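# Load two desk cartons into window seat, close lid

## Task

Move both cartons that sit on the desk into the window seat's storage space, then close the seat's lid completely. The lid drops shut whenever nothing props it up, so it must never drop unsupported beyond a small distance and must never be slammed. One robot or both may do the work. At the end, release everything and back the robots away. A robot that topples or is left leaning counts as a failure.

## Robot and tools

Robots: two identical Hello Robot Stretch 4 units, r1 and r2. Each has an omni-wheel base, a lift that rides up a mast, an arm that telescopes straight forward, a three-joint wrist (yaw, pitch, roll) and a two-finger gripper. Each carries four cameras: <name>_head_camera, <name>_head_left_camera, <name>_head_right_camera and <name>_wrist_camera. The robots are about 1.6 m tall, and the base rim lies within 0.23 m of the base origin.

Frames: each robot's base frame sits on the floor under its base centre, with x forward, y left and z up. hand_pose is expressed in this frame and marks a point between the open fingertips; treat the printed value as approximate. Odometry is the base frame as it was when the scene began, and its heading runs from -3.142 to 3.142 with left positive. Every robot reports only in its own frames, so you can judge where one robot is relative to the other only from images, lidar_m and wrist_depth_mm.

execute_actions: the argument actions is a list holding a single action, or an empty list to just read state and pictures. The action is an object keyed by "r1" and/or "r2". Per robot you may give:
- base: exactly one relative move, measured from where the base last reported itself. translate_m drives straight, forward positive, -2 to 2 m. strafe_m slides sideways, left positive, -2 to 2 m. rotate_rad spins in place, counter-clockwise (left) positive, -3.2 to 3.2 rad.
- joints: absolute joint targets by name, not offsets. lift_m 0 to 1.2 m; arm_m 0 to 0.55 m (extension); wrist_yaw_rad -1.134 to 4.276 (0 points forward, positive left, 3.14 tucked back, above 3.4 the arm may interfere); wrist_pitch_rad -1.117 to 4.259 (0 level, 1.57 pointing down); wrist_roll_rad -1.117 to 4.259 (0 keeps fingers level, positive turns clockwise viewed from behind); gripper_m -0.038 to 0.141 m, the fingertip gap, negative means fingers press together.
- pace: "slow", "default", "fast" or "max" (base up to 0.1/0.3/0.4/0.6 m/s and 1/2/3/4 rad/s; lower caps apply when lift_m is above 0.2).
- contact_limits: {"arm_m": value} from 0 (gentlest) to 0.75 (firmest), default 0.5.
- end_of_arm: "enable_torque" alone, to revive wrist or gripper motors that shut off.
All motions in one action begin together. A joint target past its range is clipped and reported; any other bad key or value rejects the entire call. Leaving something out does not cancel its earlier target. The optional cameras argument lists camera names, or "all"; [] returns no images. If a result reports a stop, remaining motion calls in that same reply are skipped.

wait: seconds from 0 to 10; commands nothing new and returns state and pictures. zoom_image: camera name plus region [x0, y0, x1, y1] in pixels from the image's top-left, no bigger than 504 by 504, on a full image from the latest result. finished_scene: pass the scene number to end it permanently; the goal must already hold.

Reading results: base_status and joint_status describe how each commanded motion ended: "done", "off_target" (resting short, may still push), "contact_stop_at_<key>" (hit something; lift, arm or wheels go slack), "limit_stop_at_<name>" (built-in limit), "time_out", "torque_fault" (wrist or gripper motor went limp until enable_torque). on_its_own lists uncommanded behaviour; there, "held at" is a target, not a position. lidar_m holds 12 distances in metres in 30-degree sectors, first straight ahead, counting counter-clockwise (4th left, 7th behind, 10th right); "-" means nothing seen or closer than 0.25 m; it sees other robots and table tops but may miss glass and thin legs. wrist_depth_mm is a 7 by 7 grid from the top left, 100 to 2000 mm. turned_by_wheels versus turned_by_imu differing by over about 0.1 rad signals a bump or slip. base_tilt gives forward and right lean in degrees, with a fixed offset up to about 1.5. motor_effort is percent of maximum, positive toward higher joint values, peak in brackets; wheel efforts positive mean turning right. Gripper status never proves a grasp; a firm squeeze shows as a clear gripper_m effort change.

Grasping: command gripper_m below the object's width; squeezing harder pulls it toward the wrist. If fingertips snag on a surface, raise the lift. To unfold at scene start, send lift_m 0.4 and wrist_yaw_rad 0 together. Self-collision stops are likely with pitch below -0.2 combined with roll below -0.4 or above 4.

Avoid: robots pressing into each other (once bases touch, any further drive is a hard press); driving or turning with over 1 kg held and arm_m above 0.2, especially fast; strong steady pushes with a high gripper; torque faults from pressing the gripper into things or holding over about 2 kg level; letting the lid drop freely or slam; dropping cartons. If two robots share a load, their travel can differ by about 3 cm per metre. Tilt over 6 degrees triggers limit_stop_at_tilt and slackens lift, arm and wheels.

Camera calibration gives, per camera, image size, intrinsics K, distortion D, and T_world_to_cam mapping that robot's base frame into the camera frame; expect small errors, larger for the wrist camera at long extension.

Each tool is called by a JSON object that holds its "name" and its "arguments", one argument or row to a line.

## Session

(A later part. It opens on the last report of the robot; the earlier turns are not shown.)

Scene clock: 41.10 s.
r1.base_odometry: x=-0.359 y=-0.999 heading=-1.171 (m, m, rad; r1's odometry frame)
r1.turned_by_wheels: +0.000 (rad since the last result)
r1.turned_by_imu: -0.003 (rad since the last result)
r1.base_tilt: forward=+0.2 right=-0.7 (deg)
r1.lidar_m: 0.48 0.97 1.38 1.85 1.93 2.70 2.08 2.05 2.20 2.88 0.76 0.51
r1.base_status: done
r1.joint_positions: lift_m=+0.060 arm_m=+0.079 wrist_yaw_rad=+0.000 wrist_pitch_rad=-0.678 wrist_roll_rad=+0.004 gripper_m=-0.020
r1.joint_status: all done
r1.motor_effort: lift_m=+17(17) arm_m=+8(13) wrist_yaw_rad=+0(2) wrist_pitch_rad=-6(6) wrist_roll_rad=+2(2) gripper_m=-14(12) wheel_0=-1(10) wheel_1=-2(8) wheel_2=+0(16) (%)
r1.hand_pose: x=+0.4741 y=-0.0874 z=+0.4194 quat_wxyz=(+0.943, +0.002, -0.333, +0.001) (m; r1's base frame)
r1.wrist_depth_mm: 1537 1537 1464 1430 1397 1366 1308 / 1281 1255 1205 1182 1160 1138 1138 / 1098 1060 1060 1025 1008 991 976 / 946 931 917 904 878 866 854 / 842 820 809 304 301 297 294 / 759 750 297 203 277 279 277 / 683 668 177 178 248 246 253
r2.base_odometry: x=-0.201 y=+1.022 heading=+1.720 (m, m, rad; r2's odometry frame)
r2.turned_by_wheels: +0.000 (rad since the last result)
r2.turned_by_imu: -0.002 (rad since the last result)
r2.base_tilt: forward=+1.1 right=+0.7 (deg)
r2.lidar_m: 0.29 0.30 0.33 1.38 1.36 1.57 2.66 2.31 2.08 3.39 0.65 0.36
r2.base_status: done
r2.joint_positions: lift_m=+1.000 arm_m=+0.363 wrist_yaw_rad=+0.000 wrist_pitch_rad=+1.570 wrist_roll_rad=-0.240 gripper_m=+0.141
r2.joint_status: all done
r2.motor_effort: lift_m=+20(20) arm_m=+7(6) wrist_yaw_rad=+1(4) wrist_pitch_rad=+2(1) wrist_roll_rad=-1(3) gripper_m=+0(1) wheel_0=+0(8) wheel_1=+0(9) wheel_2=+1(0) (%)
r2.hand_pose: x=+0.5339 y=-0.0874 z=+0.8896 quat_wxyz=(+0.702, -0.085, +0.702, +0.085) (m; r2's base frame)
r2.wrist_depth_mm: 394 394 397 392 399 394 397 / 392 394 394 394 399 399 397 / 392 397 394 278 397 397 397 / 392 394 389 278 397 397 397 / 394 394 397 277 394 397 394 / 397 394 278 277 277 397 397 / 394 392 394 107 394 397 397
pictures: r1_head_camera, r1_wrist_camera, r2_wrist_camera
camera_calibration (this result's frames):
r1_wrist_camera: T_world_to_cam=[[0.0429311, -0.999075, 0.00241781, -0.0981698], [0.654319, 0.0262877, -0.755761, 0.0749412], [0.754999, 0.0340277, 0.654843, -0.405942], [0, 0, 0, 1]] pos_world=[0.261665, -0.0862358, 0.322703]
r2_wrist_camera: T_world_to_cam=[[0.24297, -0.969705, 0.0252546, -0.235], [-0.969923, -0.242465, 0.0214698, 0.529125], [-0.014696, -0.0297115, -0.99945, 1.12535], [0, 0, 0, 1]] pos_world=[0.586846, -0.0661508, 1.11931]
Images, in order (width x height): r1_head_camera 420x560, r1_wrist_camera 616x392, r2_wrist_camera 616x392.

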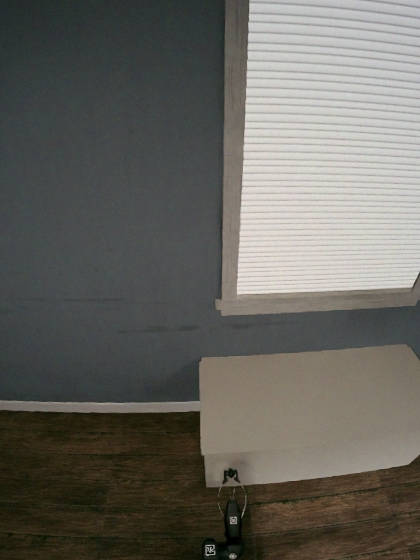

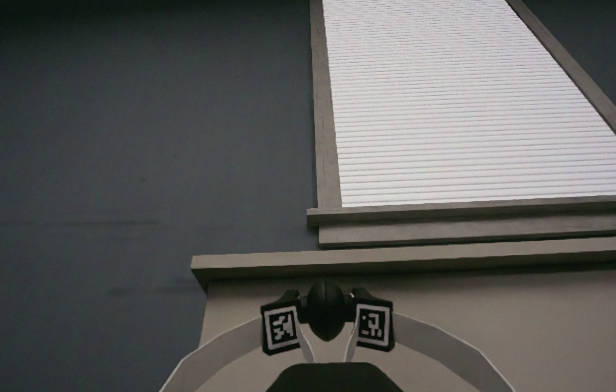

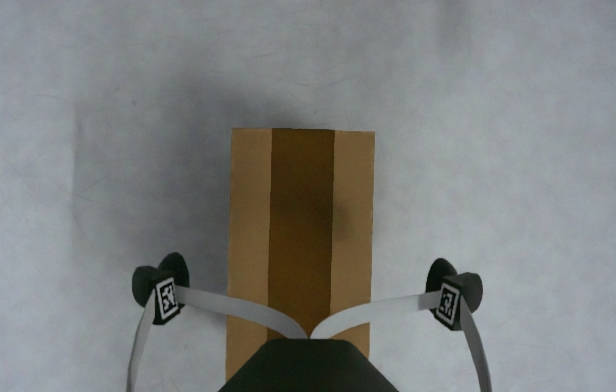

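{"name": "execute_actions", "arguments": {
  "actions": [
    {"r1": {"joints": {"arm_m": 0.17, "lift_m": 0.075}, "contact_limits": {"arm_m": 0.1}, "pace": "slow"}, "r2": {"joints": {"lift_m": 0.92, "wrist_roll_rad": -0.22}, "pace": "fast"}}
  ],
  "cameras": ["r1_wrist_camera", "r2_wrist_camera"]
}}

Scene clock: 45.33 s.
r1.base_odometry: x=-0.359 y=-0.999 heading=-1.171 (m, m, rad; r1's odometry frame)
r1.turned_by_wheels: +0.000 (rad since the last result)
r1.turned_by_imu: +0.000 (rad since the last result)
r1.base_tilt: forward=+0.2 right=-0.7 (deg)
r1.lidar_m: 0.50 0.98 1.40 1.85 1.95 2.69 2.08 2.04 2.15 2.88 0.75 0.55
r1.base_status: not commanded
r1.joint_positions: lift_m=+0.075 arm_m=+0.139 wrist_yaw_rad=-0.008 wrist_pitch_rad=-0.692 wrist_roll_rad=+0.004 gripper_m=-0.020
r1.joint_status: arm_m contact_stop (moved +0.061 of +0.091); the others done
r1.on_its_own: arm_m is slack since a contact_stop (your +0.170 is given up); wrist_yaw_rad is at rest, and its effort (+22) is outside its rest range (-13 to +13); wrist_pitch_rad is at rest, and its effort (+34) is outside its rest range (-23 to +23)
r1.motor_effort: lift_m=+20(22) arm_m=+0(15) wrist_yaw_rad=+22(22) wrist_pitch_rad=+34(37) wrist_roll_rad=+2(2) gripper_m=-7(12) wheel_0=+3(3) wheel_1=+1(2) wheel_2=-9(9) (%)
r1.contact_limits: arm_m 0.1
r1.hand_pose: x=+0.5318 y=-0.0891 z=+0.4371 quat_wxyz=(+0.941, +0.000, -0.339, -0.003) (m; r1's base frame)
r1.wrist_depth_mm: 1430 1430 1397 1336 1336 1281 1255 / 1205 1160 1118 1138 1098 1060 1078 / 1008 991 976 960 931 917 917 / 878 866 842 831 820 768 768 / 768 759 246 244 241 238 239 / 691 683 231 212 208 223 221 / 627 615 200 186 196 174 202
r2.base_odometry: x=-0.201 y=+1.022 heading=+1.720 (m, m, rad; r2's odometry frame)
r2.turned_by_wheels: +0.000 (rad since the last result)
r2.turned_by_imu: -0.002 (rad since the last result)
r2.base_tilt: forward=+1.1 right=+0.7 (deg)
r2.lidar_m: 0.29 0.30 0.32 1.38 1.37 1.60 2.65 2.28 2.08 3.39 0.67 0.33
r2.base_status: not commanded
r2.joint_positions: lift_m=+0.920 arm_m=+0.363 wrist_yaw_rad=+0.000 wrist_pitch_rad=+1.570 wrist_roll_rad=-0.221 gripper_m=+0.141
r2.joint_status: all done
r2.motor_effort: lift_m=+16(17) arm_m=+7(7) wrist_yaw_rad=+2(2) wrist_pitch_rad=+1(1) wrist_roll_rad=+0(0) gripper_m=-1(1) wheel_0=+0(0) wheel_1=+0(0) wheel_2=+1(1) (%)
r2.hand_pose: x=+0.5339 y=-0.0874 z=+0.8100 quat_wxyz=(+0.703, -0.078, +0.702, +0.078) (m; r2's base frame)
r2.wrist_depth_mm: 314 315 317 317 317 317 319 / 314 315 317 317 317 317 319 / 312 315 197 198 198 317 317 / 314 314 198 198 198 317 319 / 314 315 198 198 198 317 317 / 315 315 198 198 199 315 317 / 314 315 197 107 317 317 317
pictures: r1_wrist_camera, r2_wrist_camera
camera_calibration (this result's frames):
r1_wrist_camera: T_world_to_cam=[[0.0352336, -0.999375, 0.00302829, -0.0985862], [0.665193, 0.0211902, -0.746371, 0.0402925], [0.74584, 0.0283117, 0.665524, -0.461317], [0, 0, 0, 1]] pos_world=[0.32074, -0.0863176, 0.337389]
r2_wrist_camera: T_world_to_cam=[[0.224228, -0.97421, 0.0252368, -0.223362], [-0.974417, -0.223719, 0.0214654, 0.53488], [-0.0152658, -0.0294043, -0.999451, 1.04604], [0, 0, 0, 1]] pos_world=[0.587249, -0.0671801, 1.03962]
Images, in order (width x height): r1_wrist_camera 616x392, r2_wrist_camera 616x392.

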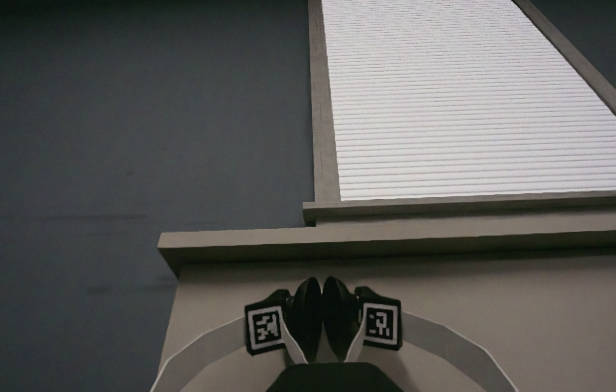

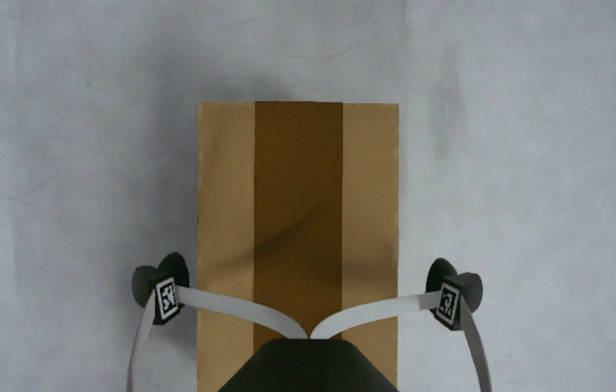

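{"name": "execute_actions", "arguments": {
  "actions": [
    {"r1": {"joints": {"arm_m": 0.133, "lift_m": 0.14}, "pace": "slow"}, "r2": {"joints": {"gripper_m": 0.05}, "pace": "fast"}}
  ],
  "cameras": ["r1_head_camera", "r1_wrist_camera", "r2_wrist_camera"]
}}

Scene clock: 52.70 s.
r1.base_odometry: x=-0.359 y=-0.999 heading=-1.171 (m, m, rad; r1's odometry frame)
r1.turned_by_wheels: +0.000 (rad since the last result)
r1.turned_by_imu: +0.001 (rad since the last result)
r1.base_tilt: forward=+0.3 right=-0.7 (deg)
r1.lidar_m: 0.50 1.00 1.39 1.85 1.94 2.68 2.08 2.06 2.16 2.89 0.74 0.53
r1.base_status: not commanded
r1.joint_positions: lift_m=+0.139 arm_m=+0.133 wrist_yaw_rad=-0.004 wrist_pitch_rad=-0.670 wrist_roll_rad=+0.004 gripper_m=-0.020
r1.joint_status: all done
r1.on_its_own: wrist_pitch_rad is at rest, and its effort (-30) is outside its rest range (-23 to +23)
r1.motor_effort: lift_m=+28(35) arm_m=-1(5) wrist_yaw_rad=+13(27) wrist_pitch_rad=-30(48) wrist_roll_rad=+1(1) gripper_m=-7(9) wheel_0=+3(3) wheel_1=+1(1) wheel_2=-8(9) (%)
r1.hand_pose: x=+0.5298 y=-0.0884 z=+0.4965 quat_wxyz=(+0.944, +0.001, -0.329, -0.001) (m; r1's base frame)
r1.wrist_depth_mm: 1366 1308 1308 1281 1229 1229 1182 / 1138 1118 1098 1078 1042 1025 1025 / 976 960 946 931 904 904 878 / 854 842 831 809 798 788 778 / 759 741 741 723 707 715 707 / 683 661 231 208 214 249 239 / 621 615 203 181 199 175 204
r2.base_odometry: x=-0.201 y=+1.022 heading=+1.720 (m, m, rad; r2's odometry frame)
r2.turned_by_wheels: +0.000 (rad since the last result)
r2.turned_by_imu: -0.002 (rad since the last result)
r2.base_tilt: forward=+1.1 right=+0.7 (deg)
r2.lidar_m: 0.29 0.30 0.33 1.38 1.37 1.60 2.65 2.28 2.08 3.38 0.64 0.34
r2.base_status: not commanded
r2.joint_positions: lift_m=+0.920 arm_m=+0.363 wrist_yaw_rad=+0.000 wrist_pitch_rad=+1.570 wrist_roll_rad=-0.220 gripper_m=+0.050
r2.joint_status: all done
r2.motor_effort: lift_m=+20(20) arm_m=+7(7) wrist_yaw_rad=+3(0) wrist_pitch_rad=+1(0) wrist_roll_rad=+1(0) gripper_m=-23(24) wheel_0=-1(1) wheel_1=+1(0) wheel_2=+1(1) (%)
r2.hand_pose: x=+0.5338 y=-0.0874 z=+0.8096 quat_wxyz=(+0.703, -0.078, +0.703, +0.078) (m; r2's base frame)
r2.wrist_depth_mm: 312 312 312 312 314 314 315 / 310 310 314 314 314 314 314 / 309 314 180 179 180 312 315 / 310 312 180 180 180 315 314 / 312 312 180 179 180 314 312 / 312 181 180 179 179 314 312 / 312 314 180 107 180 312 314
pictures: r1_head_camera, r1_wrist_camera, r2_wrist_camera
camera_calibration (this result's frames):
r1_wrist_camera: T_world_to_cam=[[0.0384627, -0.999258, 0.00205471, -0.0992294], [0.647946, 0.0233748, -0.761327, 0.10274], [0.760714, 0.030614, 0.648364, -0.498615], [0, 0, 0, 1]] pos_world=[0.31655, -0.0862926, 0.401706]
r2_wrist_camera: T_world_to_cam=[[0.224129, -0.974235, 0.0251422, -0.223199], [-0.974433, -0.22361, 0.0218766, 0.534459], [-0.0156909, -0.0294026, -0.999444, 1.0459], [0, 0, 0, 1]] pos_world=[0.587231, -0.0671861, 1.03924]
Images, in order (width x height): r1_head_camera 420x560, r1_wrist_camera 616x392, r2_wrist_camera 616x392.

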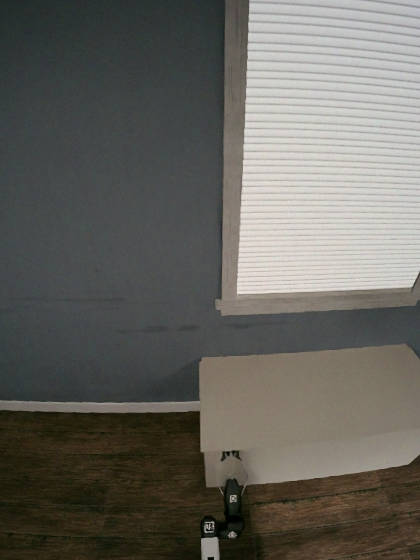

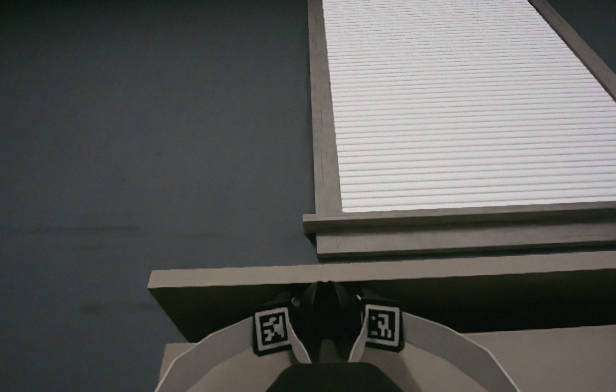

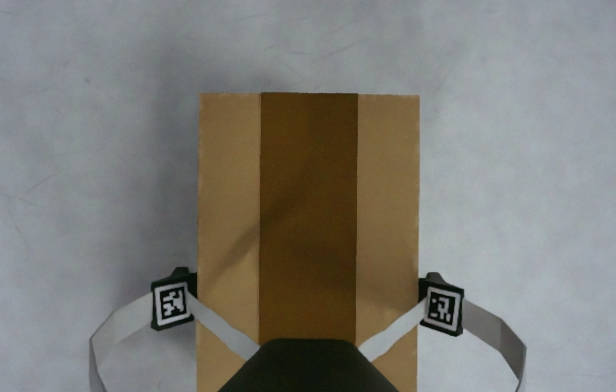

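{"name": "zoom_image", "arguments": {
  "camera": "r1_wrist_camera",
  "region": [140, 240, 500, 392]
}}

Region (140, 240, 500, 392) of r1_wrist_camera's 616x392 image, scaled by 1.400; it fills the top 213 rows of this view, and the rest is white.

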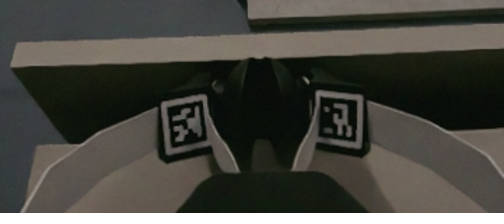

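{"name": "execute_actions", "arguments": {
  "actions": [
    {"r1": {"joints": {"arm_m": 0.137, "lift_m": 0.165}, "pace": "slow"}, "r2": {"base": {"translate_m": -0.35}, "joints": {"lift_m": 0.95, "arm_m": 0.03}, "pace": "fast"}}
  ],
  "cameras": ["r1_wrist_camera", "r2_wrist_camera", "r2_head_right_camera"]
}}

Scene clock: 61.70 s.
r1.base_odometry: x=-0.359 y=-0.999 heading=-1.171 (m, m, rad; r1's odometry frame)
r1.turned_by_wheels: +0.000 (rad since the last result)
r1.turned_by_imu: +0.001 (rad since the last result)
r1.base_tilt: forward=+0.2 right=-0.8 (deg)
r1.lidar_m: 0.51 0.97 1.40 1.83 1.97 2.70 2.09 2.02 1.89 2.89 0.74 0.52
r1.base_status: not commanded
r1.joint_positions: lift_m=+0.164 arm_m=+0.135 wrist_yaw_rad=-0.005 wrist_pitch_rad=-0.671 wrist_roll_rad=+0.004 gripper_m=-0.020
r1.joint_status: all done
r1.on_its_own: wrist_yaw_rad is at rest, and its effort (+14) is outside its rest range (-13 to +13); wrist_pitch_rad is at rest, and its effort (-29) is outside its rest range (-23 to +23)
r1.motor_effort: lift_m=+30(29) arm_m=+12(15) wrist_yaw_rad=+14(15) wrist_pitch_rad=-29(32) wrist_roll_rad=+1(2) gripper_m=-9(5) wheel_0=+3(3) wheel_1=+0(0) wheel_2=-8(8) (%)
r1.hand_pose: x=+0.5314 y=-0.0885 z=+0.5216 quat_wxyz=(+0.944, +0.001, -0.329, -0.002) (m; r1's base frame)
r1.wrist_depth_mm: 1336 1366 1308 1281 1255 1229 1182 / 1138 1118 1098 1060 1060 1025 1008 / 976 960 946 917 891 904 878 / 854 842 831 820 798 798 778 / 759 750 741 715 707 691 691 / 683 661 231 208 214 244 247 / 621 615 272 182 197 175 297
r2.base_odometry: x=-0.149 y=+0.675 heading=+1.720 (m, m, rad; r2's odometry frame)
r2.turned_by_wheels: +0.000 (rad since the last result)
r2.turned_by_imu: -0.001 (rad since the last result)
r2.base_tilt: forward=+1.1 right=+0.7 (deg)
r2.lidar_m: 0.27 0.62 1.51 1.27 1.26 1.47 2.33 1.97 1.90 3.48 1.40 0.28
r2.base_status: done
r2.joint_positions: lift_m=+0.949 arm_m=+0.031 wrist_yaw_rad=+0.000 wrist_pitch_rad=+1.570 wrist_roll_rad=-0.220 gripper_m=+0.050
r2.joint_status: all done
r2.motor_effort: lift_m=+26(28) arm_m=-7(10) wrist_yaw_rad=+1(2) wrist_pitch_rad=+1(7) wrist_roll_rad=-1(0) gripper_m=-24(21) wheel_0=+0(5) wheel_1=-1(5) wheel_2=-1(12) (%)
r2.hand_pose: x=+0.2023 y=-0.0874 z=+0.8391 quat_wxyz=(+0.703, -0.078, +0.703, +0.078) (m; r2's base frame)
r2.wrist_depth_mm: 1042 1060 1060 1060 1042 1060 1078 / 1025 1060 1060 1060 1060 1060 1078 / 1060 1060 181 180 181 1060 1060 / 1042 1060 181 180 181 1060 1078 / 1078 1042 180 180 180 1042 1078 / 1060 181 180 179 180 1060 1078 / 1060 1042 179 107 179 1060 1060
pictures: r1_wrist_camera, r2_head_right_camera, r2_wrist_camera
camera_calibration (this result's frames):
r1_wrist_camera: T_world_to_cam=[[0.0382044, -0.999268, 0.00209906, -0.0992865], [0.648741, 0.0232051, -0.760655, 0.120029], [0.76005, 0.0304221, 0.649153, -0.516193], [0, 0, 0, 1]] pos_world=[0.318258, -0.0862954, 0.426597]
r2_wrist_camera: T_world_to_cam=[[0.223543, -0.97437, 0.0251353, -0.14953], [-0.974567, -0.223023, 0.0219063, 0.210841], [-0.0157391, -0.029393, -0.999444, 1.07022], [0, 0, 0, 1]] pos_world=[0.255749, -0.0672184, 1.06876]
Images, in order (width x height): r1_wrist_camera 616x392, r2_head_right_camera 420x672, r2_wrist_camera 616x392.

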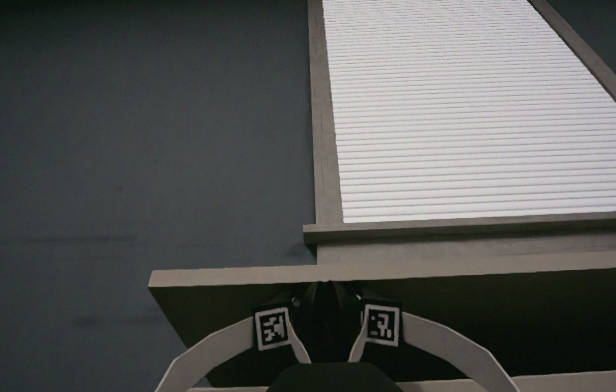

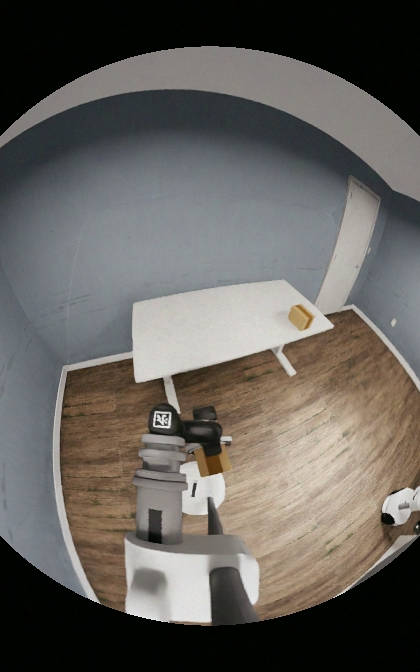

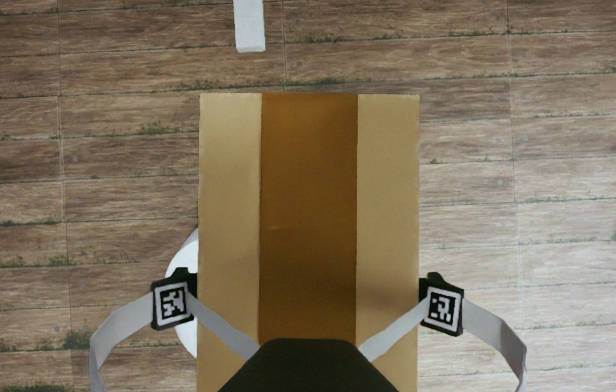

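{"name": "execute_actions", "arguments": {
  "actions": [
    {"r1": {"joints": {"arm_m": 0.216, "lift_m": 0.28}, "pace": "default"}, "r2": {"base": {"rotate_rad": -2.434}, "joints": {"lift_m": 0.55, "wrist_roll_rad": 0.39}, "pace": "fast"}}
  ],
  "cameras": ["r1_head_camera", "r1_wrist_camera", "r2_head_camera", "r2_wrist_camera"]
}}

Scene clock: 65.20 s.
r1.base_odometry: x=-0.359 y=-0.999 heading=-1.171 (m, m, rad; r1's odometry frame)
r1.turned_by_wheels: +0.000 (rad since the last result)
r1.turned_by_imu: +0.000 (rad since the last result)
r1.base_tilt: forward=+0.3 right=-0.7 (deg)
r1.lidar_m: 0.52 1.00 1.38 1.85 1.94 2.68 2.09 1.98 1.84 2.89 0.74 0.55
r1.base_status: not commanded
r1.joint_positions: lift_m=+0.279 arm_m=+0.214 wrist_yaw_rad=-0.005 wrist_pitch_rad=-0.668 wrist_roll_rad=+0.004 gripper_m=-0.020
r1.joint_status: all done
r1.on_its_own: wrist_yaw_rad is at rest, and its effort (+15) is outside its rest range (-13 to +13); wrist_pitch_rad is at rest, and its effort (-36) is outside its rest range (-23 to +23)
r1.motor_effort: lift_m=+29(32) arm_m=+11(13) wrist_yaw_rad=+15(23) wrist_pitch_rad=-36(37) wrist_roll_rad=+2(2) gripper_m=-7(8) wheel_0=+3(3) wheel_1=+1(0) wheel_2=-8(8) (%)
r1.hand_pose: x=+0.6111 y=-0.0885 z=+0.6360 quat_wxyz=(+0.945, +0.001, -0.328, -0.002) (m; r1's base frame)
r1.wrist_depth_mm: 1182 1160 1138 1118 1078 1060 1025 / 991 991 960 931 904 891 891 / 854 831 831 809 788 778 778 / 750 741 732 213 207 206 205 / 668 627 215 215 214 214 215 / 597 580 229 208 213 232 232 / 549 535 180 181 248 199 251
r2.base_odometry: x=-0.149 y=+0.675 heading=-0.714 (m, m, rad; r2's odometry frame)
r2.turned_by_wheels: -2.434 (rad since the last result)
r2.turned_by_imu: -2.473 (rad since the last result)
r2.base_tilt: forward=+1.1 right=+0.6 (deg)
r2.lidar_m: 1.98 1.90 3.47 1.09 0.68 0.61 0.64 1.39 1.26 1.30 1.65 0.30
r2.base_status: done
r2.joint_positions: lift_m=+0.550 arm_m=+0.031 wrist_yaw_rad=+0.000 wrist_pitch_rad=+1.570 wrist_roll_rad=+0.390 gripper_m=+0.050
r2.joint_status: all done
r2.motor_effort: lift_m=+21(24) arm_m=-7(7) wrist_yaw_rad=-1(2) wrist_pitch_rad=+0(3) wrist_roll_rad=+1(4) gripper_m=-24(23) wheel_0=+0(6) wheel_1=+1(7) wheel_2=-1(6) (%)
r2.hand_pose: x=+0.2023 y=-0.0874 z=+0.4395 quat_wxyz=(+0.694, +0.137, +0.694, -0.137) (m; r2's base frame)
r2.wrist_depth_mm: 668 647 661 661 654 661 654 / 668 668 676 661 668 661 668 / 661 661 181 180 181 661 661 / 668 668 180 180 180 661 654 / 661 654 180 180 179 661 661 / 676 182 180 179 180 661 654 / 654 661 179 107 179 668 661
pictures: r1_head_camera, r1_wrist_camera, r2_head_camera, r2_wrist_camera
camera_calibration (this result's frames):
r1_wrist_camera: T_world_to_cam=[[0.0382726, -0.999265, 0.00197891, -0.102523], [0.646605, 0.0232555, -0.762471, 0.15783], [0.761865, 0.0304613, 0.64702, -0.650735], [0, 0, 0, 1]] pos_world=[0.397642, -0.0862958, 0.541582]
r2_wrist_camera: T_world_to_cam=[[-0.374368, -0.926948, 0.0248077, -0.0142288], [-0.926809, 0.374897, 0.0218588, 0.262295], [-0.0295623, -0.0148088, -0.999453, 0.674936], [0, 0, 0, 1]] pos_world=[0.257723, -0.101528, 0.669186]
Images, in order (width x height): r1_head_camera 420x560, r1_wrist_camera 616x392, r2_head_camera 420x560, r2_wrist_camera 616x392.

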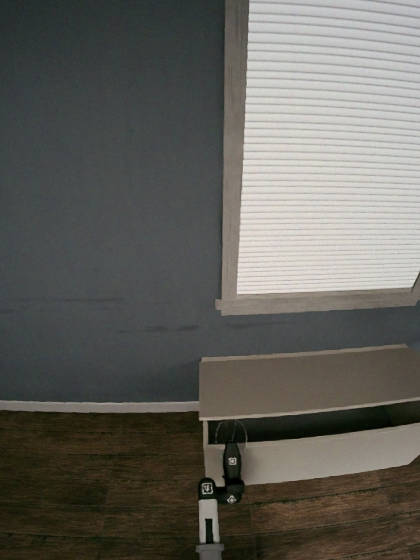

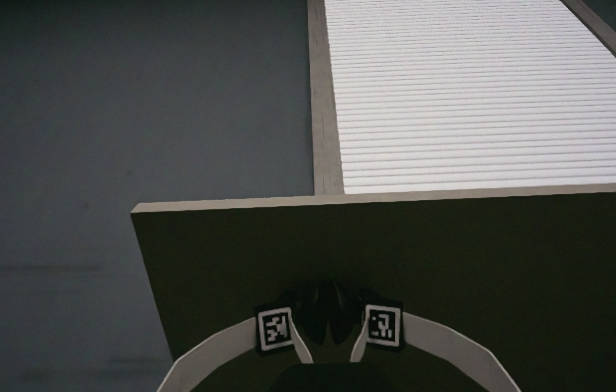

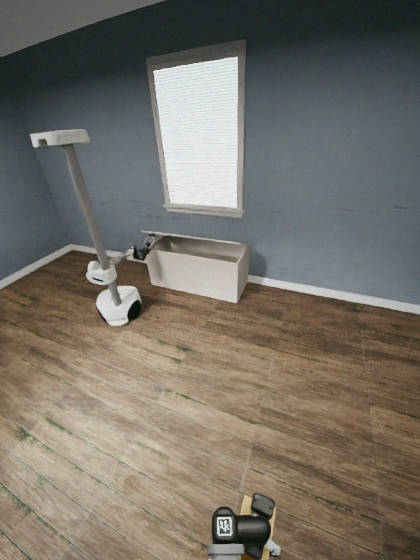

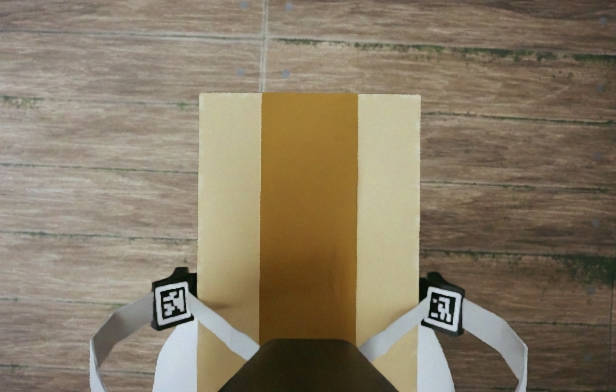

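{"name": "zoom_image", "arguments": {
  "camera": "r2_head_camera",
  "region": [80, 215, 270, 335]
}}

Region (80, 215, 270, 335) of r2_head_camera's 420x560 image, scaled by 2.653, with more detail than that image has; it fills the top 318 rows of this view, and the rest is white.

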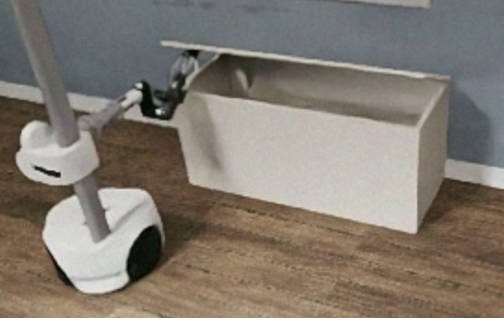

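{"name": "execute_actions", "arguments": {
  "actions": [
    {"r1": {"joints": {"arm_m": 0.43, "lift_m": 0.47}, "pace": "default"}, "r2": {"base": {"translate_m": 1.64}, "joints": {"lift_m": 0.70, "wrist_roll_rad": 0.41}, "pace": "max"}}
  ],
  "cameras": ["r1_head_camera", "r1_wrist_camera", "r2_head_camera", "r2_wrist_camera", "r2_head_left_camera"]
}}

Scene clock: 72.60 s.
r1.base_odometry: x=-0.359 y=-0.999 heading=-1.171 (m, m, rad; r1's odometry frame)
r1.turned_by_wheels: +0.000 (rad since the last result)
r1.turned_by_imu: +0.001 (rad since the last result)
r1.base_tilt: forward=+0.2 right=-0.8 (deg)
r1.lidar_m: 0.52 1.01 1.40 1.86 1.92 2.69 2.08 2.11 3.01 0.76 0.76 0.56
r1.base_status: not commanded
r1.joint_positions: lift_m=+0.470 arm_m=+0.428 wrist_yaw_rad=-0.002 wrist_pitch_rad=-0.675 wrist_roll_rad=+0.004 gripper_m=-0.020
r1.joint_status: all done
r1.motor_effort: lift_m=+24(30) arm_m=+9(15) wrist_yaw_rad=+7(29) wrist_pitch_rad=-15(41) wrist_roll_rad=+1(2) gripper_m=-10(12) wheel_0=+1(3) wheel_1=+0(1) wheel_2=-6(9) (%)
r1.hand_pose: x=+0.8242 y=-0.0879 z=+0.8281 quat_wxyz=(+0.944, +0.001, -0.331, +0.000) (m; r1's base frame)
r1.wrist_depth_mm: 768 759 741 715 699 676 654 / 640 627 615 591 580 574 564 / 549 535 525 504 500 492 488 / 477 469 459 442 439 433 430 / 418 415 250 246 244 242 239 / 377 373 235 202 226 227 225 / 345 338 171 183 212 210 214
r2.base_odometry: x=+1.090 y=-0.398 heading=-0.714 (m, m, rad; r2's odometry frame)
r2.turned_by_wheels: +0.000 (rad since the last result)
r2.turned_by_imu: -0.008 (rad since the last result)
r2.base_tilt: forward=+1.1 right=+0.7 (deg)
r2.lidar_m: 0.37 0.49 0.77 0.77 3.18 2.16 2.18 2.07 1.91 1.32 0.87 0.28
r2.base_status: done
r2.joint_positions: lift_m=+0.699 arm_m=+0.031 wrist_yaw_rad=+0.000 wrist_pitch_rad=+1.570 wrist_roll_rad=+0.410 gripper_m=+0.050
r2.joint_status: all done
r2.motor_effort: lift_m=+25(29) arm_m=-7(7) wrist_yaw_rad=-1(3) wrist_pitch_rad=+1(4) wrist_roll_rad=-1(3) gripper_m=-21(22) wheel_0=-1(6) wheel_1=+1(5) wheel_2=+0(13) (%)
r2.hand_pose: x=+0.2024 y=-0.0874 z=+0.5892 quat_wxyz=(+0.693, +0.144, +0.692, -0.144) (m; r2's base frame)
r2.wrist_depth_mm: 750 750 750 750 809 809 820 / 392 389 349 351 798 809 809 / 741 715 180 179 180 809 820 / 809 809 180 179 180 798 809 / 831 809 180 179 180 809 809 / 809 182 180 180 180 820 809 / 820 820 179 107 180 809 809
pictures: r1_head_camera, r1_wrist_camera, r2_head_camera, r2_head_left_camera, r2_wrist_camera
camera_calibration (this result's frames):
r1_wrist_camera: T_world_to_cam=[[0.0407265, -0.999168, 0.00229913, -0.112778], [0.652233, 0.024842, -0.757611, 0.157932], [0.756923, 0.0323544, 0.652702, -0.937865], [0, 0, 0, 1]] pos_world=[0.611477, -0.0862629, 0.732057]
r2_wrist_camera: T_world_to_cam=[[-0.392908, -0.919246, 0.0247061, -0.0134416], [-0.919101, 0.393428, 0.0216505, 0.259241], [-0.0296222, -0.0142008, -0.99946, 0.824552], [0, 0, 0, 1]] pos_world=[0.257413, -0.10264, 0.818826]
Images, in order (width x height): r1_head_camera 420x560, r1_wrist_camera 616x392, r2_head_camera 420x560, r2_head_left_camera 420x672, r2_wrist_camera 616x392.

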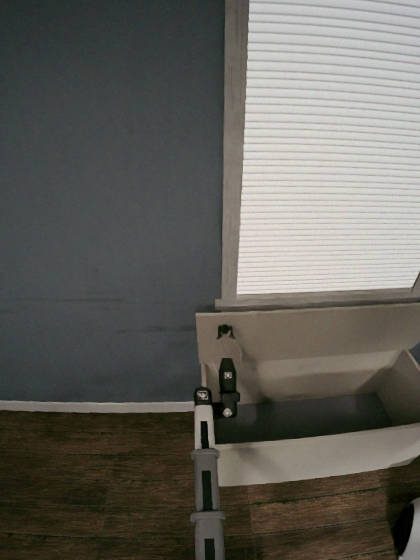

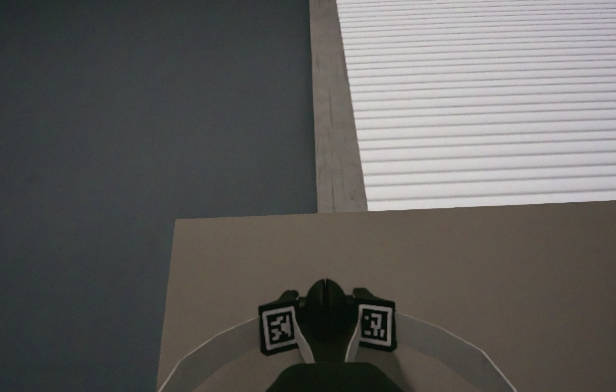

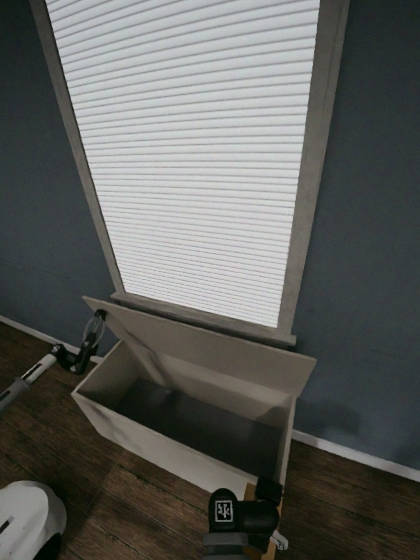

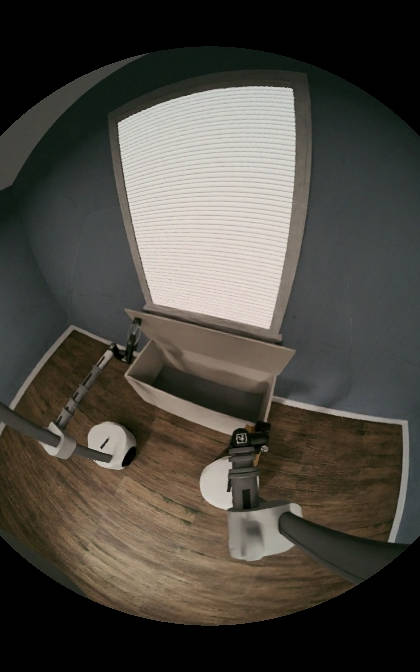

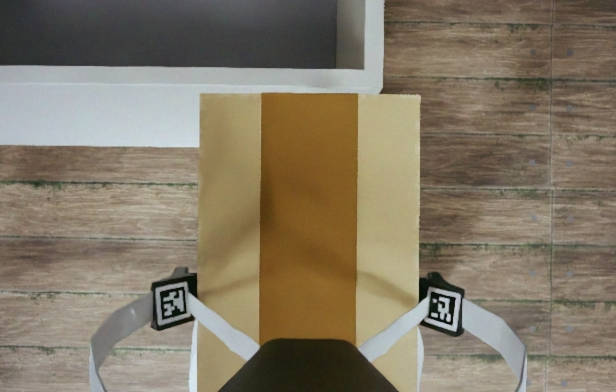

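{"name": "zoom_image", "arguments": {
  "camera": "r2_head_camera",
  "region": [0, 280, 150, 430]
}}

{"name": "zoom_image", "arguments": {
  "camera": "r2_wrist_camera",
  "region": [150, 0, 450, 170]
}}

Region (0, 280, 150, 430) of r2_head_camera's 420x560 image, scaled by 3.360, with more detail than that image has.

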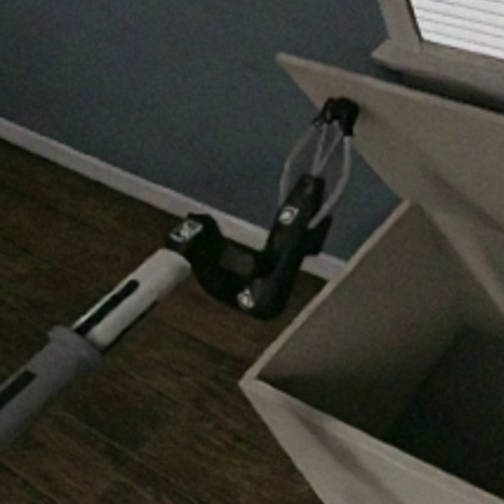

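Region (150, 0, 450, 170) of r2_wrist_camera's 616x392 image, scaled by 1.680; it fills the top 286 rows of this view, and the rest is white.

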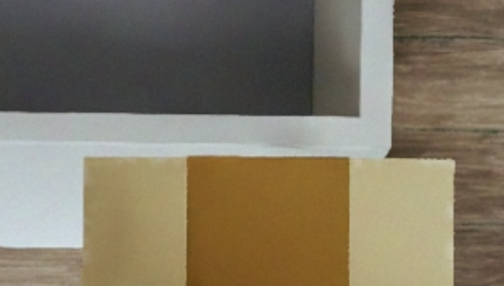

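{"name": "execute_actions", "arguments": {
  "actions": [
    {"r2": {"joints": {"arm_m": 0.361, "lift_m": 0.685}, "pace": "fast"}}
  ],
  "cameras": ["r2_head_camera", "r2_wrist_camera", "r1_head_right_camera"]
}}

Scene clock: 77.57 s.
r1.base_odometry: x=-0.359 y=-0.999 heading=-1.171 (m, m, rad; r1's odometry frame)
r1.turned_by_wheels: +0.000 (rad since the last result)
r1.turned_by_imu: +0.001 (rad since the last result)
r1.base_tilt: forward=+0.2 right=-0.7 (deg)
r1.lidar_m: 0.51 1.02 1.38 1.83 1.96 2.69 2.04 2.11 2.98 0.76 0.76 0.54
r1.base_status: not commanded
r1.joint_positions: lift_m=+0.470 arm_m=+0.428 wrist_yaw_rad=-0.002 wrist_pitch_rad=-0.675 wrist_roll_rad=+0.004 gripper_m=-0.020
r1.joint_status: not commanded
r1.motor_effort: lift_m=+24(24) arm_m=+9(9) wrist_yaw_rad=+6(7) wrist_pitch_rad=-14(16) wrist_roll_rad=+2(1) gripper_m=-9(9) wheel_0=+1(1) wheel_1=+0(1) wheel_2=-6(5) (%)
r1.hand_pose: x=+0.8242 y=-0.0879 z=+0.8281 quat_wxyz=(+0.944, +0.001, -0.331, +0.000) (m; r1's base frame)
r1.wrist_depth_mm: 768 759 741 707 691 676 661 / 647 627 609 585 580 569 564 / 549 535 525 508 500 492 484 / 473 469 459 445 439 436 433 / 421 415 251 247 244 241 238 / 377 373 235 202 225 227 225 / 345 338 170 183 211 210 215
r2.base_odometry: x=+1.090 y=-0.398 heading=-0.714 (m, m, rad; r2's odometry frame)
r2.turned_by_wheels: +0.000 (rad since the last result)
r2.turned_by_imu: -0.002 (rad since the last result)
r2.base_tilt: forward=+1.1 right=+0.6 (deg)
r2.lidar_m: 0.36 0.47 0.78 0.79 3.22 2.15 2.19 2.10 1.92 1.29 0.87 0.37
r2.base_status: not commanded
r2.joint_positions: lift_m=+0.685 arm_m=+0.360 wrist_yaw_rad=+0.000 wrist_pitch_rad=+1.570 wrist_roll_rad=+0.410 gripper_m=+0.050
r2.joint_status: all done
r2.motor_effort: lift_m=+20(23) arm_m=+7(9) wrist_yaw_rad=-3(1) wrist_pitch_rad=+1(5) wrist_roll_rad=+0(0) gripper_m=-22(22) wheel_0=-1(1) wheel_1=+0(1) wheel_2=+0(0) (%)
r2.hand_pose: x=+0.5309 y=-0.0874 z=+0.5746 quat_wxyz=(+0.693, +0.144, +0.692, -0.144) (m; r2's base frame)
r2.wrist_depth_mm: 459 462 455 452 449 375 477 / 715 707 627 564 564 370 715 / 741 741 179 179 179 373 788 / 723 741 180 179 179 370 788 / 741 732 180 179 180 397 788 / 549 181 179 179 179 334 798 / 370 351 180 107 180 342 788
pictures: r1_head_right_camera, r2_head_camera, r2_wrist_camera
camera_calibration (this result's frames):
r2_wrist_camera: T_world_to_cam=[[-0.392616, -0.919371, 0.0247003, 0.115832], [-0.919226, 0.393136, 0.021637, 0.561542], [-0.029603, -0.0142101, -0.999461, 0.819695], [0, 0, 0, 1]] pos_world=[0.585927, -0.102622, 0.804242]
Images, in order (width x height): r1_head_right_camera 420x672, r2_head_camera 420x560, r2_wrist_camera 616x392.

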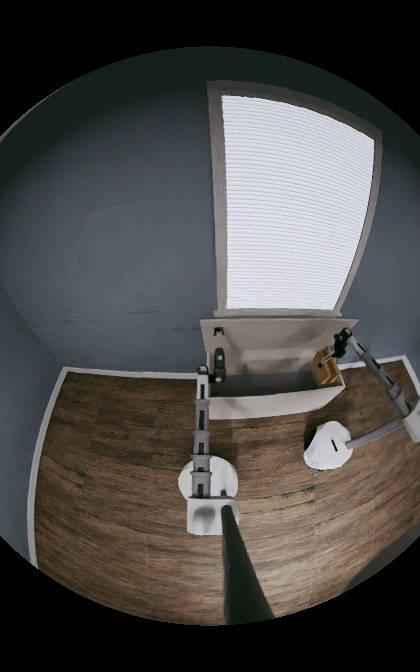

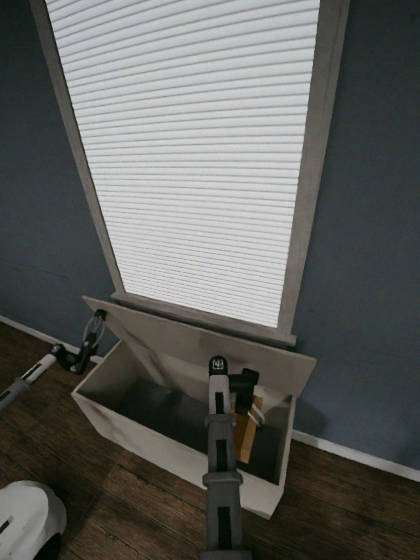

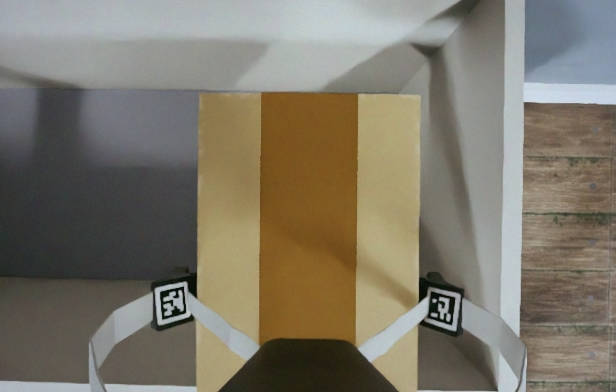

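{"name": "execute_actions", "arguments": {
  "actions": [
    {"r2": {"joints": {"arm_m": 0.385, "lift_m": 0.30}, "pace": "fast"}}
  ],
  "cameras": ["r2_head_camera", "r2_wrist_camera", "r1_head_right_camera", "r1_head_camera"]
}}

Scene clock: 80.80 s.
r1.base_odometry: x=-0.359 y=-0.999 heading=-1.171 (m, m, rad; r1's odometry frame)
r1.turned_by_wheels: +0.000 (rad since the last result)
r1.turned_by_imu: +0.000 (rad since the last result)
r1.base_tilt: forward=+0.3 right=-0.7 (deg)
r1.lidar_m: 0.52 1.00 1.39 1.84 1.94 2.70 2.08 2.10 3.00 0.75 0.74 0.54
r1.base_status: not commanded
r1.joint_positions: lift_m=+0.470 arm_m=+0.428 wrist_yaw_rad=-0.002 wrist_pitch_rad=-0.675 wrist_roll_rad=+0.004 gripper_m=-0.020
r1.joint_status: not commanded
r1.motor_effort: lift_m=+24(24) arm_m=+9(9) wrist_yaw_rad=+7(6) wrist_pitch_rad=-14(13) wrist_roll_rad=+1(1) gripper_m=-11(11) wheel_0=+1(1) wheel_1=-1(0) wheel_2=-5(5) (%)
r1.hand_pose: x=+0.8242 y=-0.0879 z=+0.8281 quat_wxyz=(+0.944, +0.001, -0.331, +0.000) (m; r1's base frame)
r1.wrist_depth_mm: 768 759 732 715 691 676 654 / 640 627 615 585 580 574 564 / 549 535 525 504 500 492 488 / 477 469 459 442 439 433 430 / 418 418 249 247 243 241 238 / 377 373 236 202 226 227 225 / 345 338 171 183 211 210 214
r2.base_odometry: x=+1.090 y=-0.398 heading=-0.714 (m, m, rad; r2's odometry frame)
r2.turned_by_wheels: +0.000 (rad since the last result)
r2.turned_by_imu: -0.001 (rad since the last result)
r2.base_tilt: forward=+1.1 right=+0.7 (deg)
r2.lidar_m: 0.37 0.49 0.77 0.78 3.20 2.15 2.22 2.11 1.92 1.33 0.88 0.37
r2.base_status: not commanded
r2.joint_positions: lift_m=+0.300 arm_m=+0.384 wrist_yaw_rad=+0.000 wrist_pitch_rad=+1.570 wrist_roll_rad=+0.410 gripper_m=+0.050
r2.joint_status: all done
r2.motor_effort: lift_m=+21(21) arm_m=+7(8) wrist_yaw_rad=-1(1) wrist_pitch_rad=+0(2) wrist_roll_rad=+0(0) gripper_m=-24(25) wheel_0=-1(1) wheel_1=+0(1) wheel_2=+0(0) (%)
r2.hand_pose: x=+0.5548 y=-0.0874 z=+0.1895 quat_wxyz=(+0.693, +0.144, +0.692, -0.144) (m; r2's base frame)
r2.wrist_depth_mm: 351 347 349 351 347 351 279 / 351 349 349 349 351 351 281 / 351 351 180 180 180 349 279 / 349 351 181 179 180 349 278 / 351 349 180 180 180 349 278 / 349 181 179 179 179 317 276 / 351 347 180 107 179 351 273
pictures: r1_head_camera, r1_head_right_camera, r2_head_camera, r2_wrist_camera
camera_calibration (this result's frames):
r2_wrist_camera: T_world_to_cam=[[-0.392779, -0.919298, 0.0248191, 0.134812], [-0.919146, 0.393306, 0.0219146, 0.59179], [-0.0299075, -0.0142047, -0.999452, 0.435744], [0, 0, 0, 1]] pos_world=[0.609925, -0.102632, 0.41919]
Images, in order (width x height): r1_head_camera 420x560, r1_head_right_camera 420x672, r2_head_camera 420x560, r2_wrist_camera 616x392.

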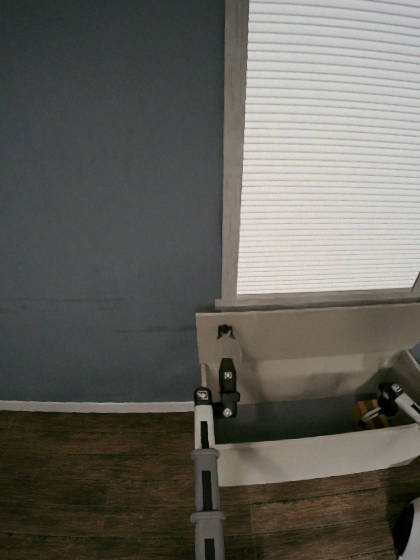

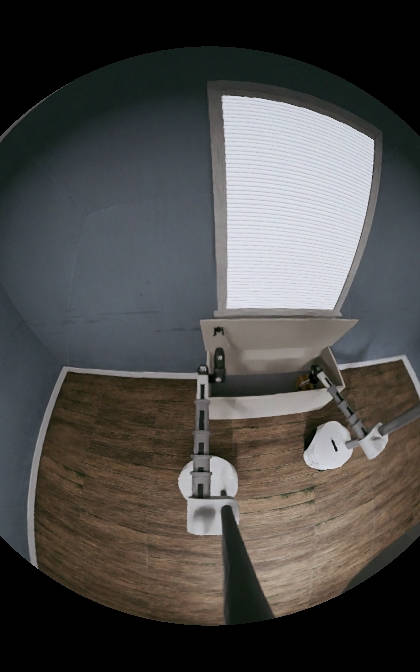

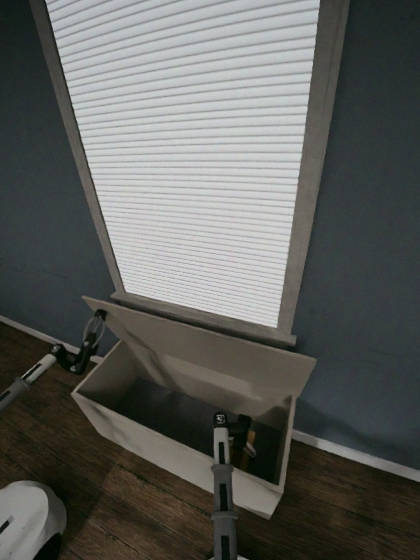

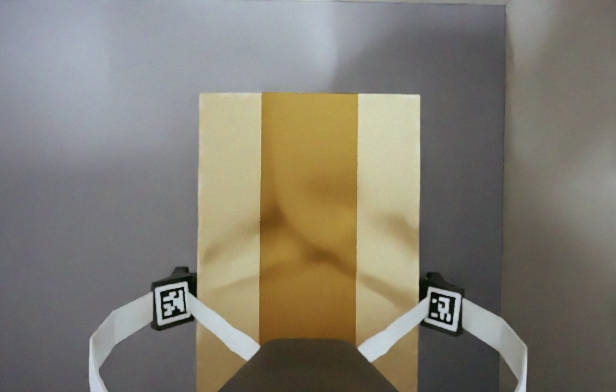

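{"name": "zoom_image", "arguments": {
  "camera": "r1_head_camera",
  "region": [330, 350, 420, 470]
}}

{"name": "zoom_image", "arguments": {
  "camera": "r1_head_right_camera",
  "region": [280, 340, 420, 480]
}}

{"name": "zoom_image", "arguments": {
  "camera": "r2_head_camera",
  "region": [170, 390, 310, 560]
}}

Region (330, 350, 420, 470) of r1_head_camera's 420x560 image, scaled by 4.200, with more detail than that image has; it fills the left 378 columns of this view, and the rest is white.

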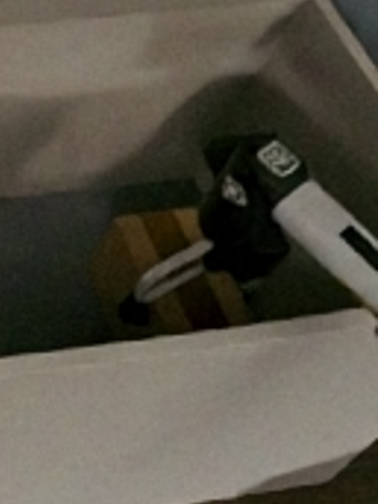

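Region (280, 340, 420, 480) of r1_head_right_camera's 420x672 image, scaled by 3.600, with more detail than that image has.

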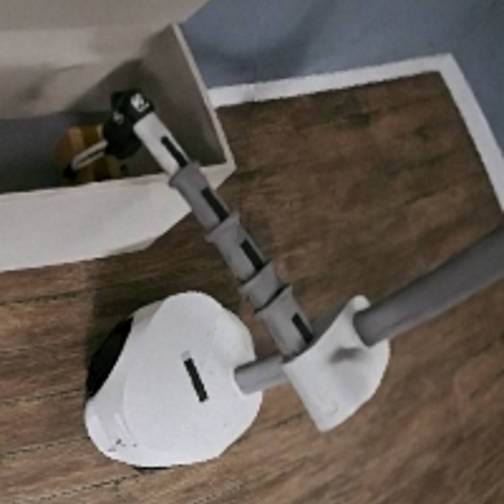

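Region (170, 390, 310, 560) of r2_head_camera's 420x560 image, scaled by 2.965, with more detail than that image has; it fills the left 415 columns of this view, and the rest is white.

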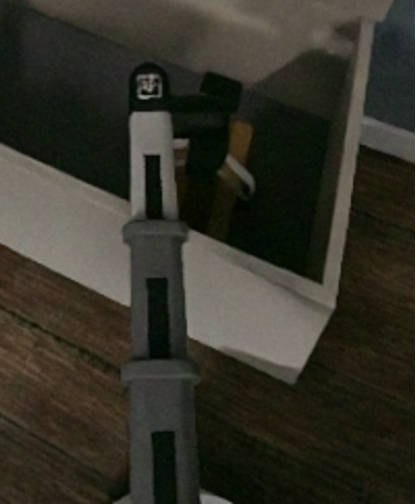

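{"name": "execute_actions", "arguments": {
  "actions": [
    {"r2": {"joints": {"lift_m": 0.272, "gripper_m": 0.135}, "pace": "default"}}
  ],
  "cameras": ["r2_wrist_camera", "r1_head_camera"]
}}

Scene clock: 85.33 s.
r1.base_odometry: x=-0.359 y=-0.999 heading=-1.171 (m, m, rad; r1's odometry frame)
r1.turned_by_wheels: +0.000 (rad since the last result)
r1.turned_by_imu: +0.001 (rad since the last result)
r1.base_tilt: forward=+0.3 right=-0.8 (deg)
r1.lidar_m: 0.52 0.99 1.36 1.85 1.93 2.69 2.11 2.09 3.00 0.75 0.74 0.55
r1.base_status: not commanded
r1.joint_positions: lift_m=+0.470 arm_m=+0.428 wrist_yaw_rad=-0.002 wrist_pitch_rad=-0.675 wrist_roll_rad=+0.004 gripper_m=-0.020
r1.joint_status: not commanded
r1.motor_effort: lift_m=+25(25) arm_m=+9(9) wrist_yaw_rad=+7(7) wrist_pitch_rad=-16(15) wrist_roll_rad=+2(2) gripper_m=-11(12) wheel_0=+1(1) wheel_1=+0(0) wheel_2=-5(5) (%)
r1.hand_pose: x=+0.8242 y=-0.0879 z=+0.8281 quat_wxyz=(+0.944, +0.001, -0.331, +0.000) (m; r1's base frame)
r1.wrist_depth_mm: 768 759 741 707 691 676 654 / 640 627 615 591 580 574 564 / 544 539 530 504 504 488 488 / 473 469 462 445 439 433 433 / 418 415 249 247 244 241 240 / 377 370 234 202 226 228 225 / 343 338 170 183 211 210 213
r2.base_odometry: x=+1.090 y=-0.398 heading=-0.714 (m, m, rad; r2's odometry frame)
r2.turned_by_wheels: +0.000 (rad since the last result)
r2.turned_by_imu: -0.002 (rad since the last result)
r2.base_tilt: forward=+1.1 right=+0.6 (deg)
r2.lidar_m: 0.36 0.48 0.77 0.79 3.18 2.15 2.19 2.09 1.92 1.33 0.88 0.36
r2.base_status: not commanded
r2.joint_positions: lift_m=+0.272 arm_m=+0.384 wrist_yaw_rad=+0.000 wrist_pitch_rad=+1.571 wrist_roll_rad=+0.410 gripper_m=+0.135
r2.joint_status: all done
r2.motor_effort: lift_m=+20(20) arm_m=+7(7) wrist_yaw_rad=-1(2) wrist_pitch_rad=-1(2) wrist_roll_rad=+1(1) gripper_m=-1(22) wheel_0=-1(1) wheel_1=+0(0) wheel_2=+0(0) (%)
r2.hand_pose: x=+0.5547 y=-0.0874 z=+0.1616 quat_wxyz=(+0.692, +0.144, +0.692, -0.144) (m; r2's base frame)
r2.wrist_depth_mm: 324 324 327 327 324 325 281 / 325 325 322 325 324 322 279 / 325 325 207 207 206 324 279 / 324 325 208 206 208 324 279 / 325 327 207 206 206 322 276 / 324 325 206 206 207 324 274 / 325 327 324 107 324 324 273
pictures: r1_head_camera, r2_wrist_camera
camera_calibration (this result's frames):
r2_wrist_camera: T_world_to_cam=[[-0.392936, -0.919227, 0.0249677, 0.135528], [-0.919067, 0.393472, 0.0222622, 0.592207], [-0.0302882, -0.0141994, -0.99944, 0.408037], [0, 0, 0, 1]] pos_world=[0.609891, -0.102642, 0.391241]
Images, in order (width x height): r1_head_camera 420x560, r2_wrist_camera 616x392.

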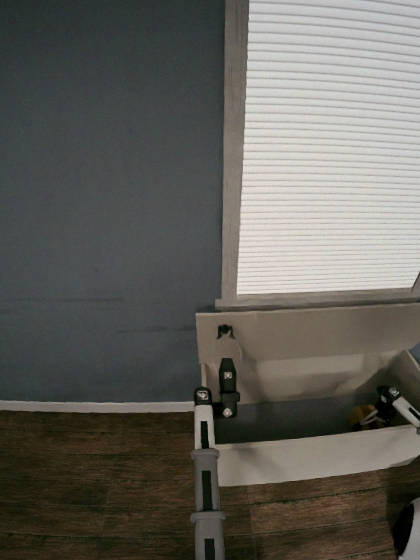

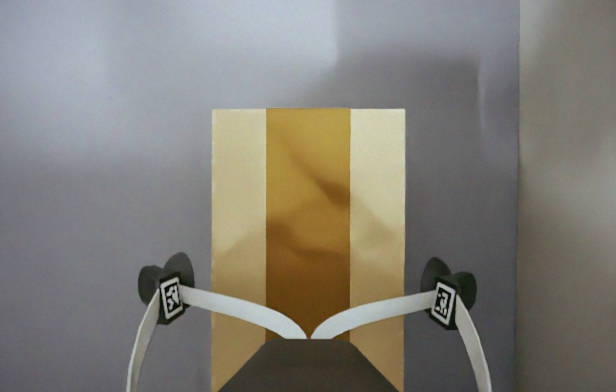

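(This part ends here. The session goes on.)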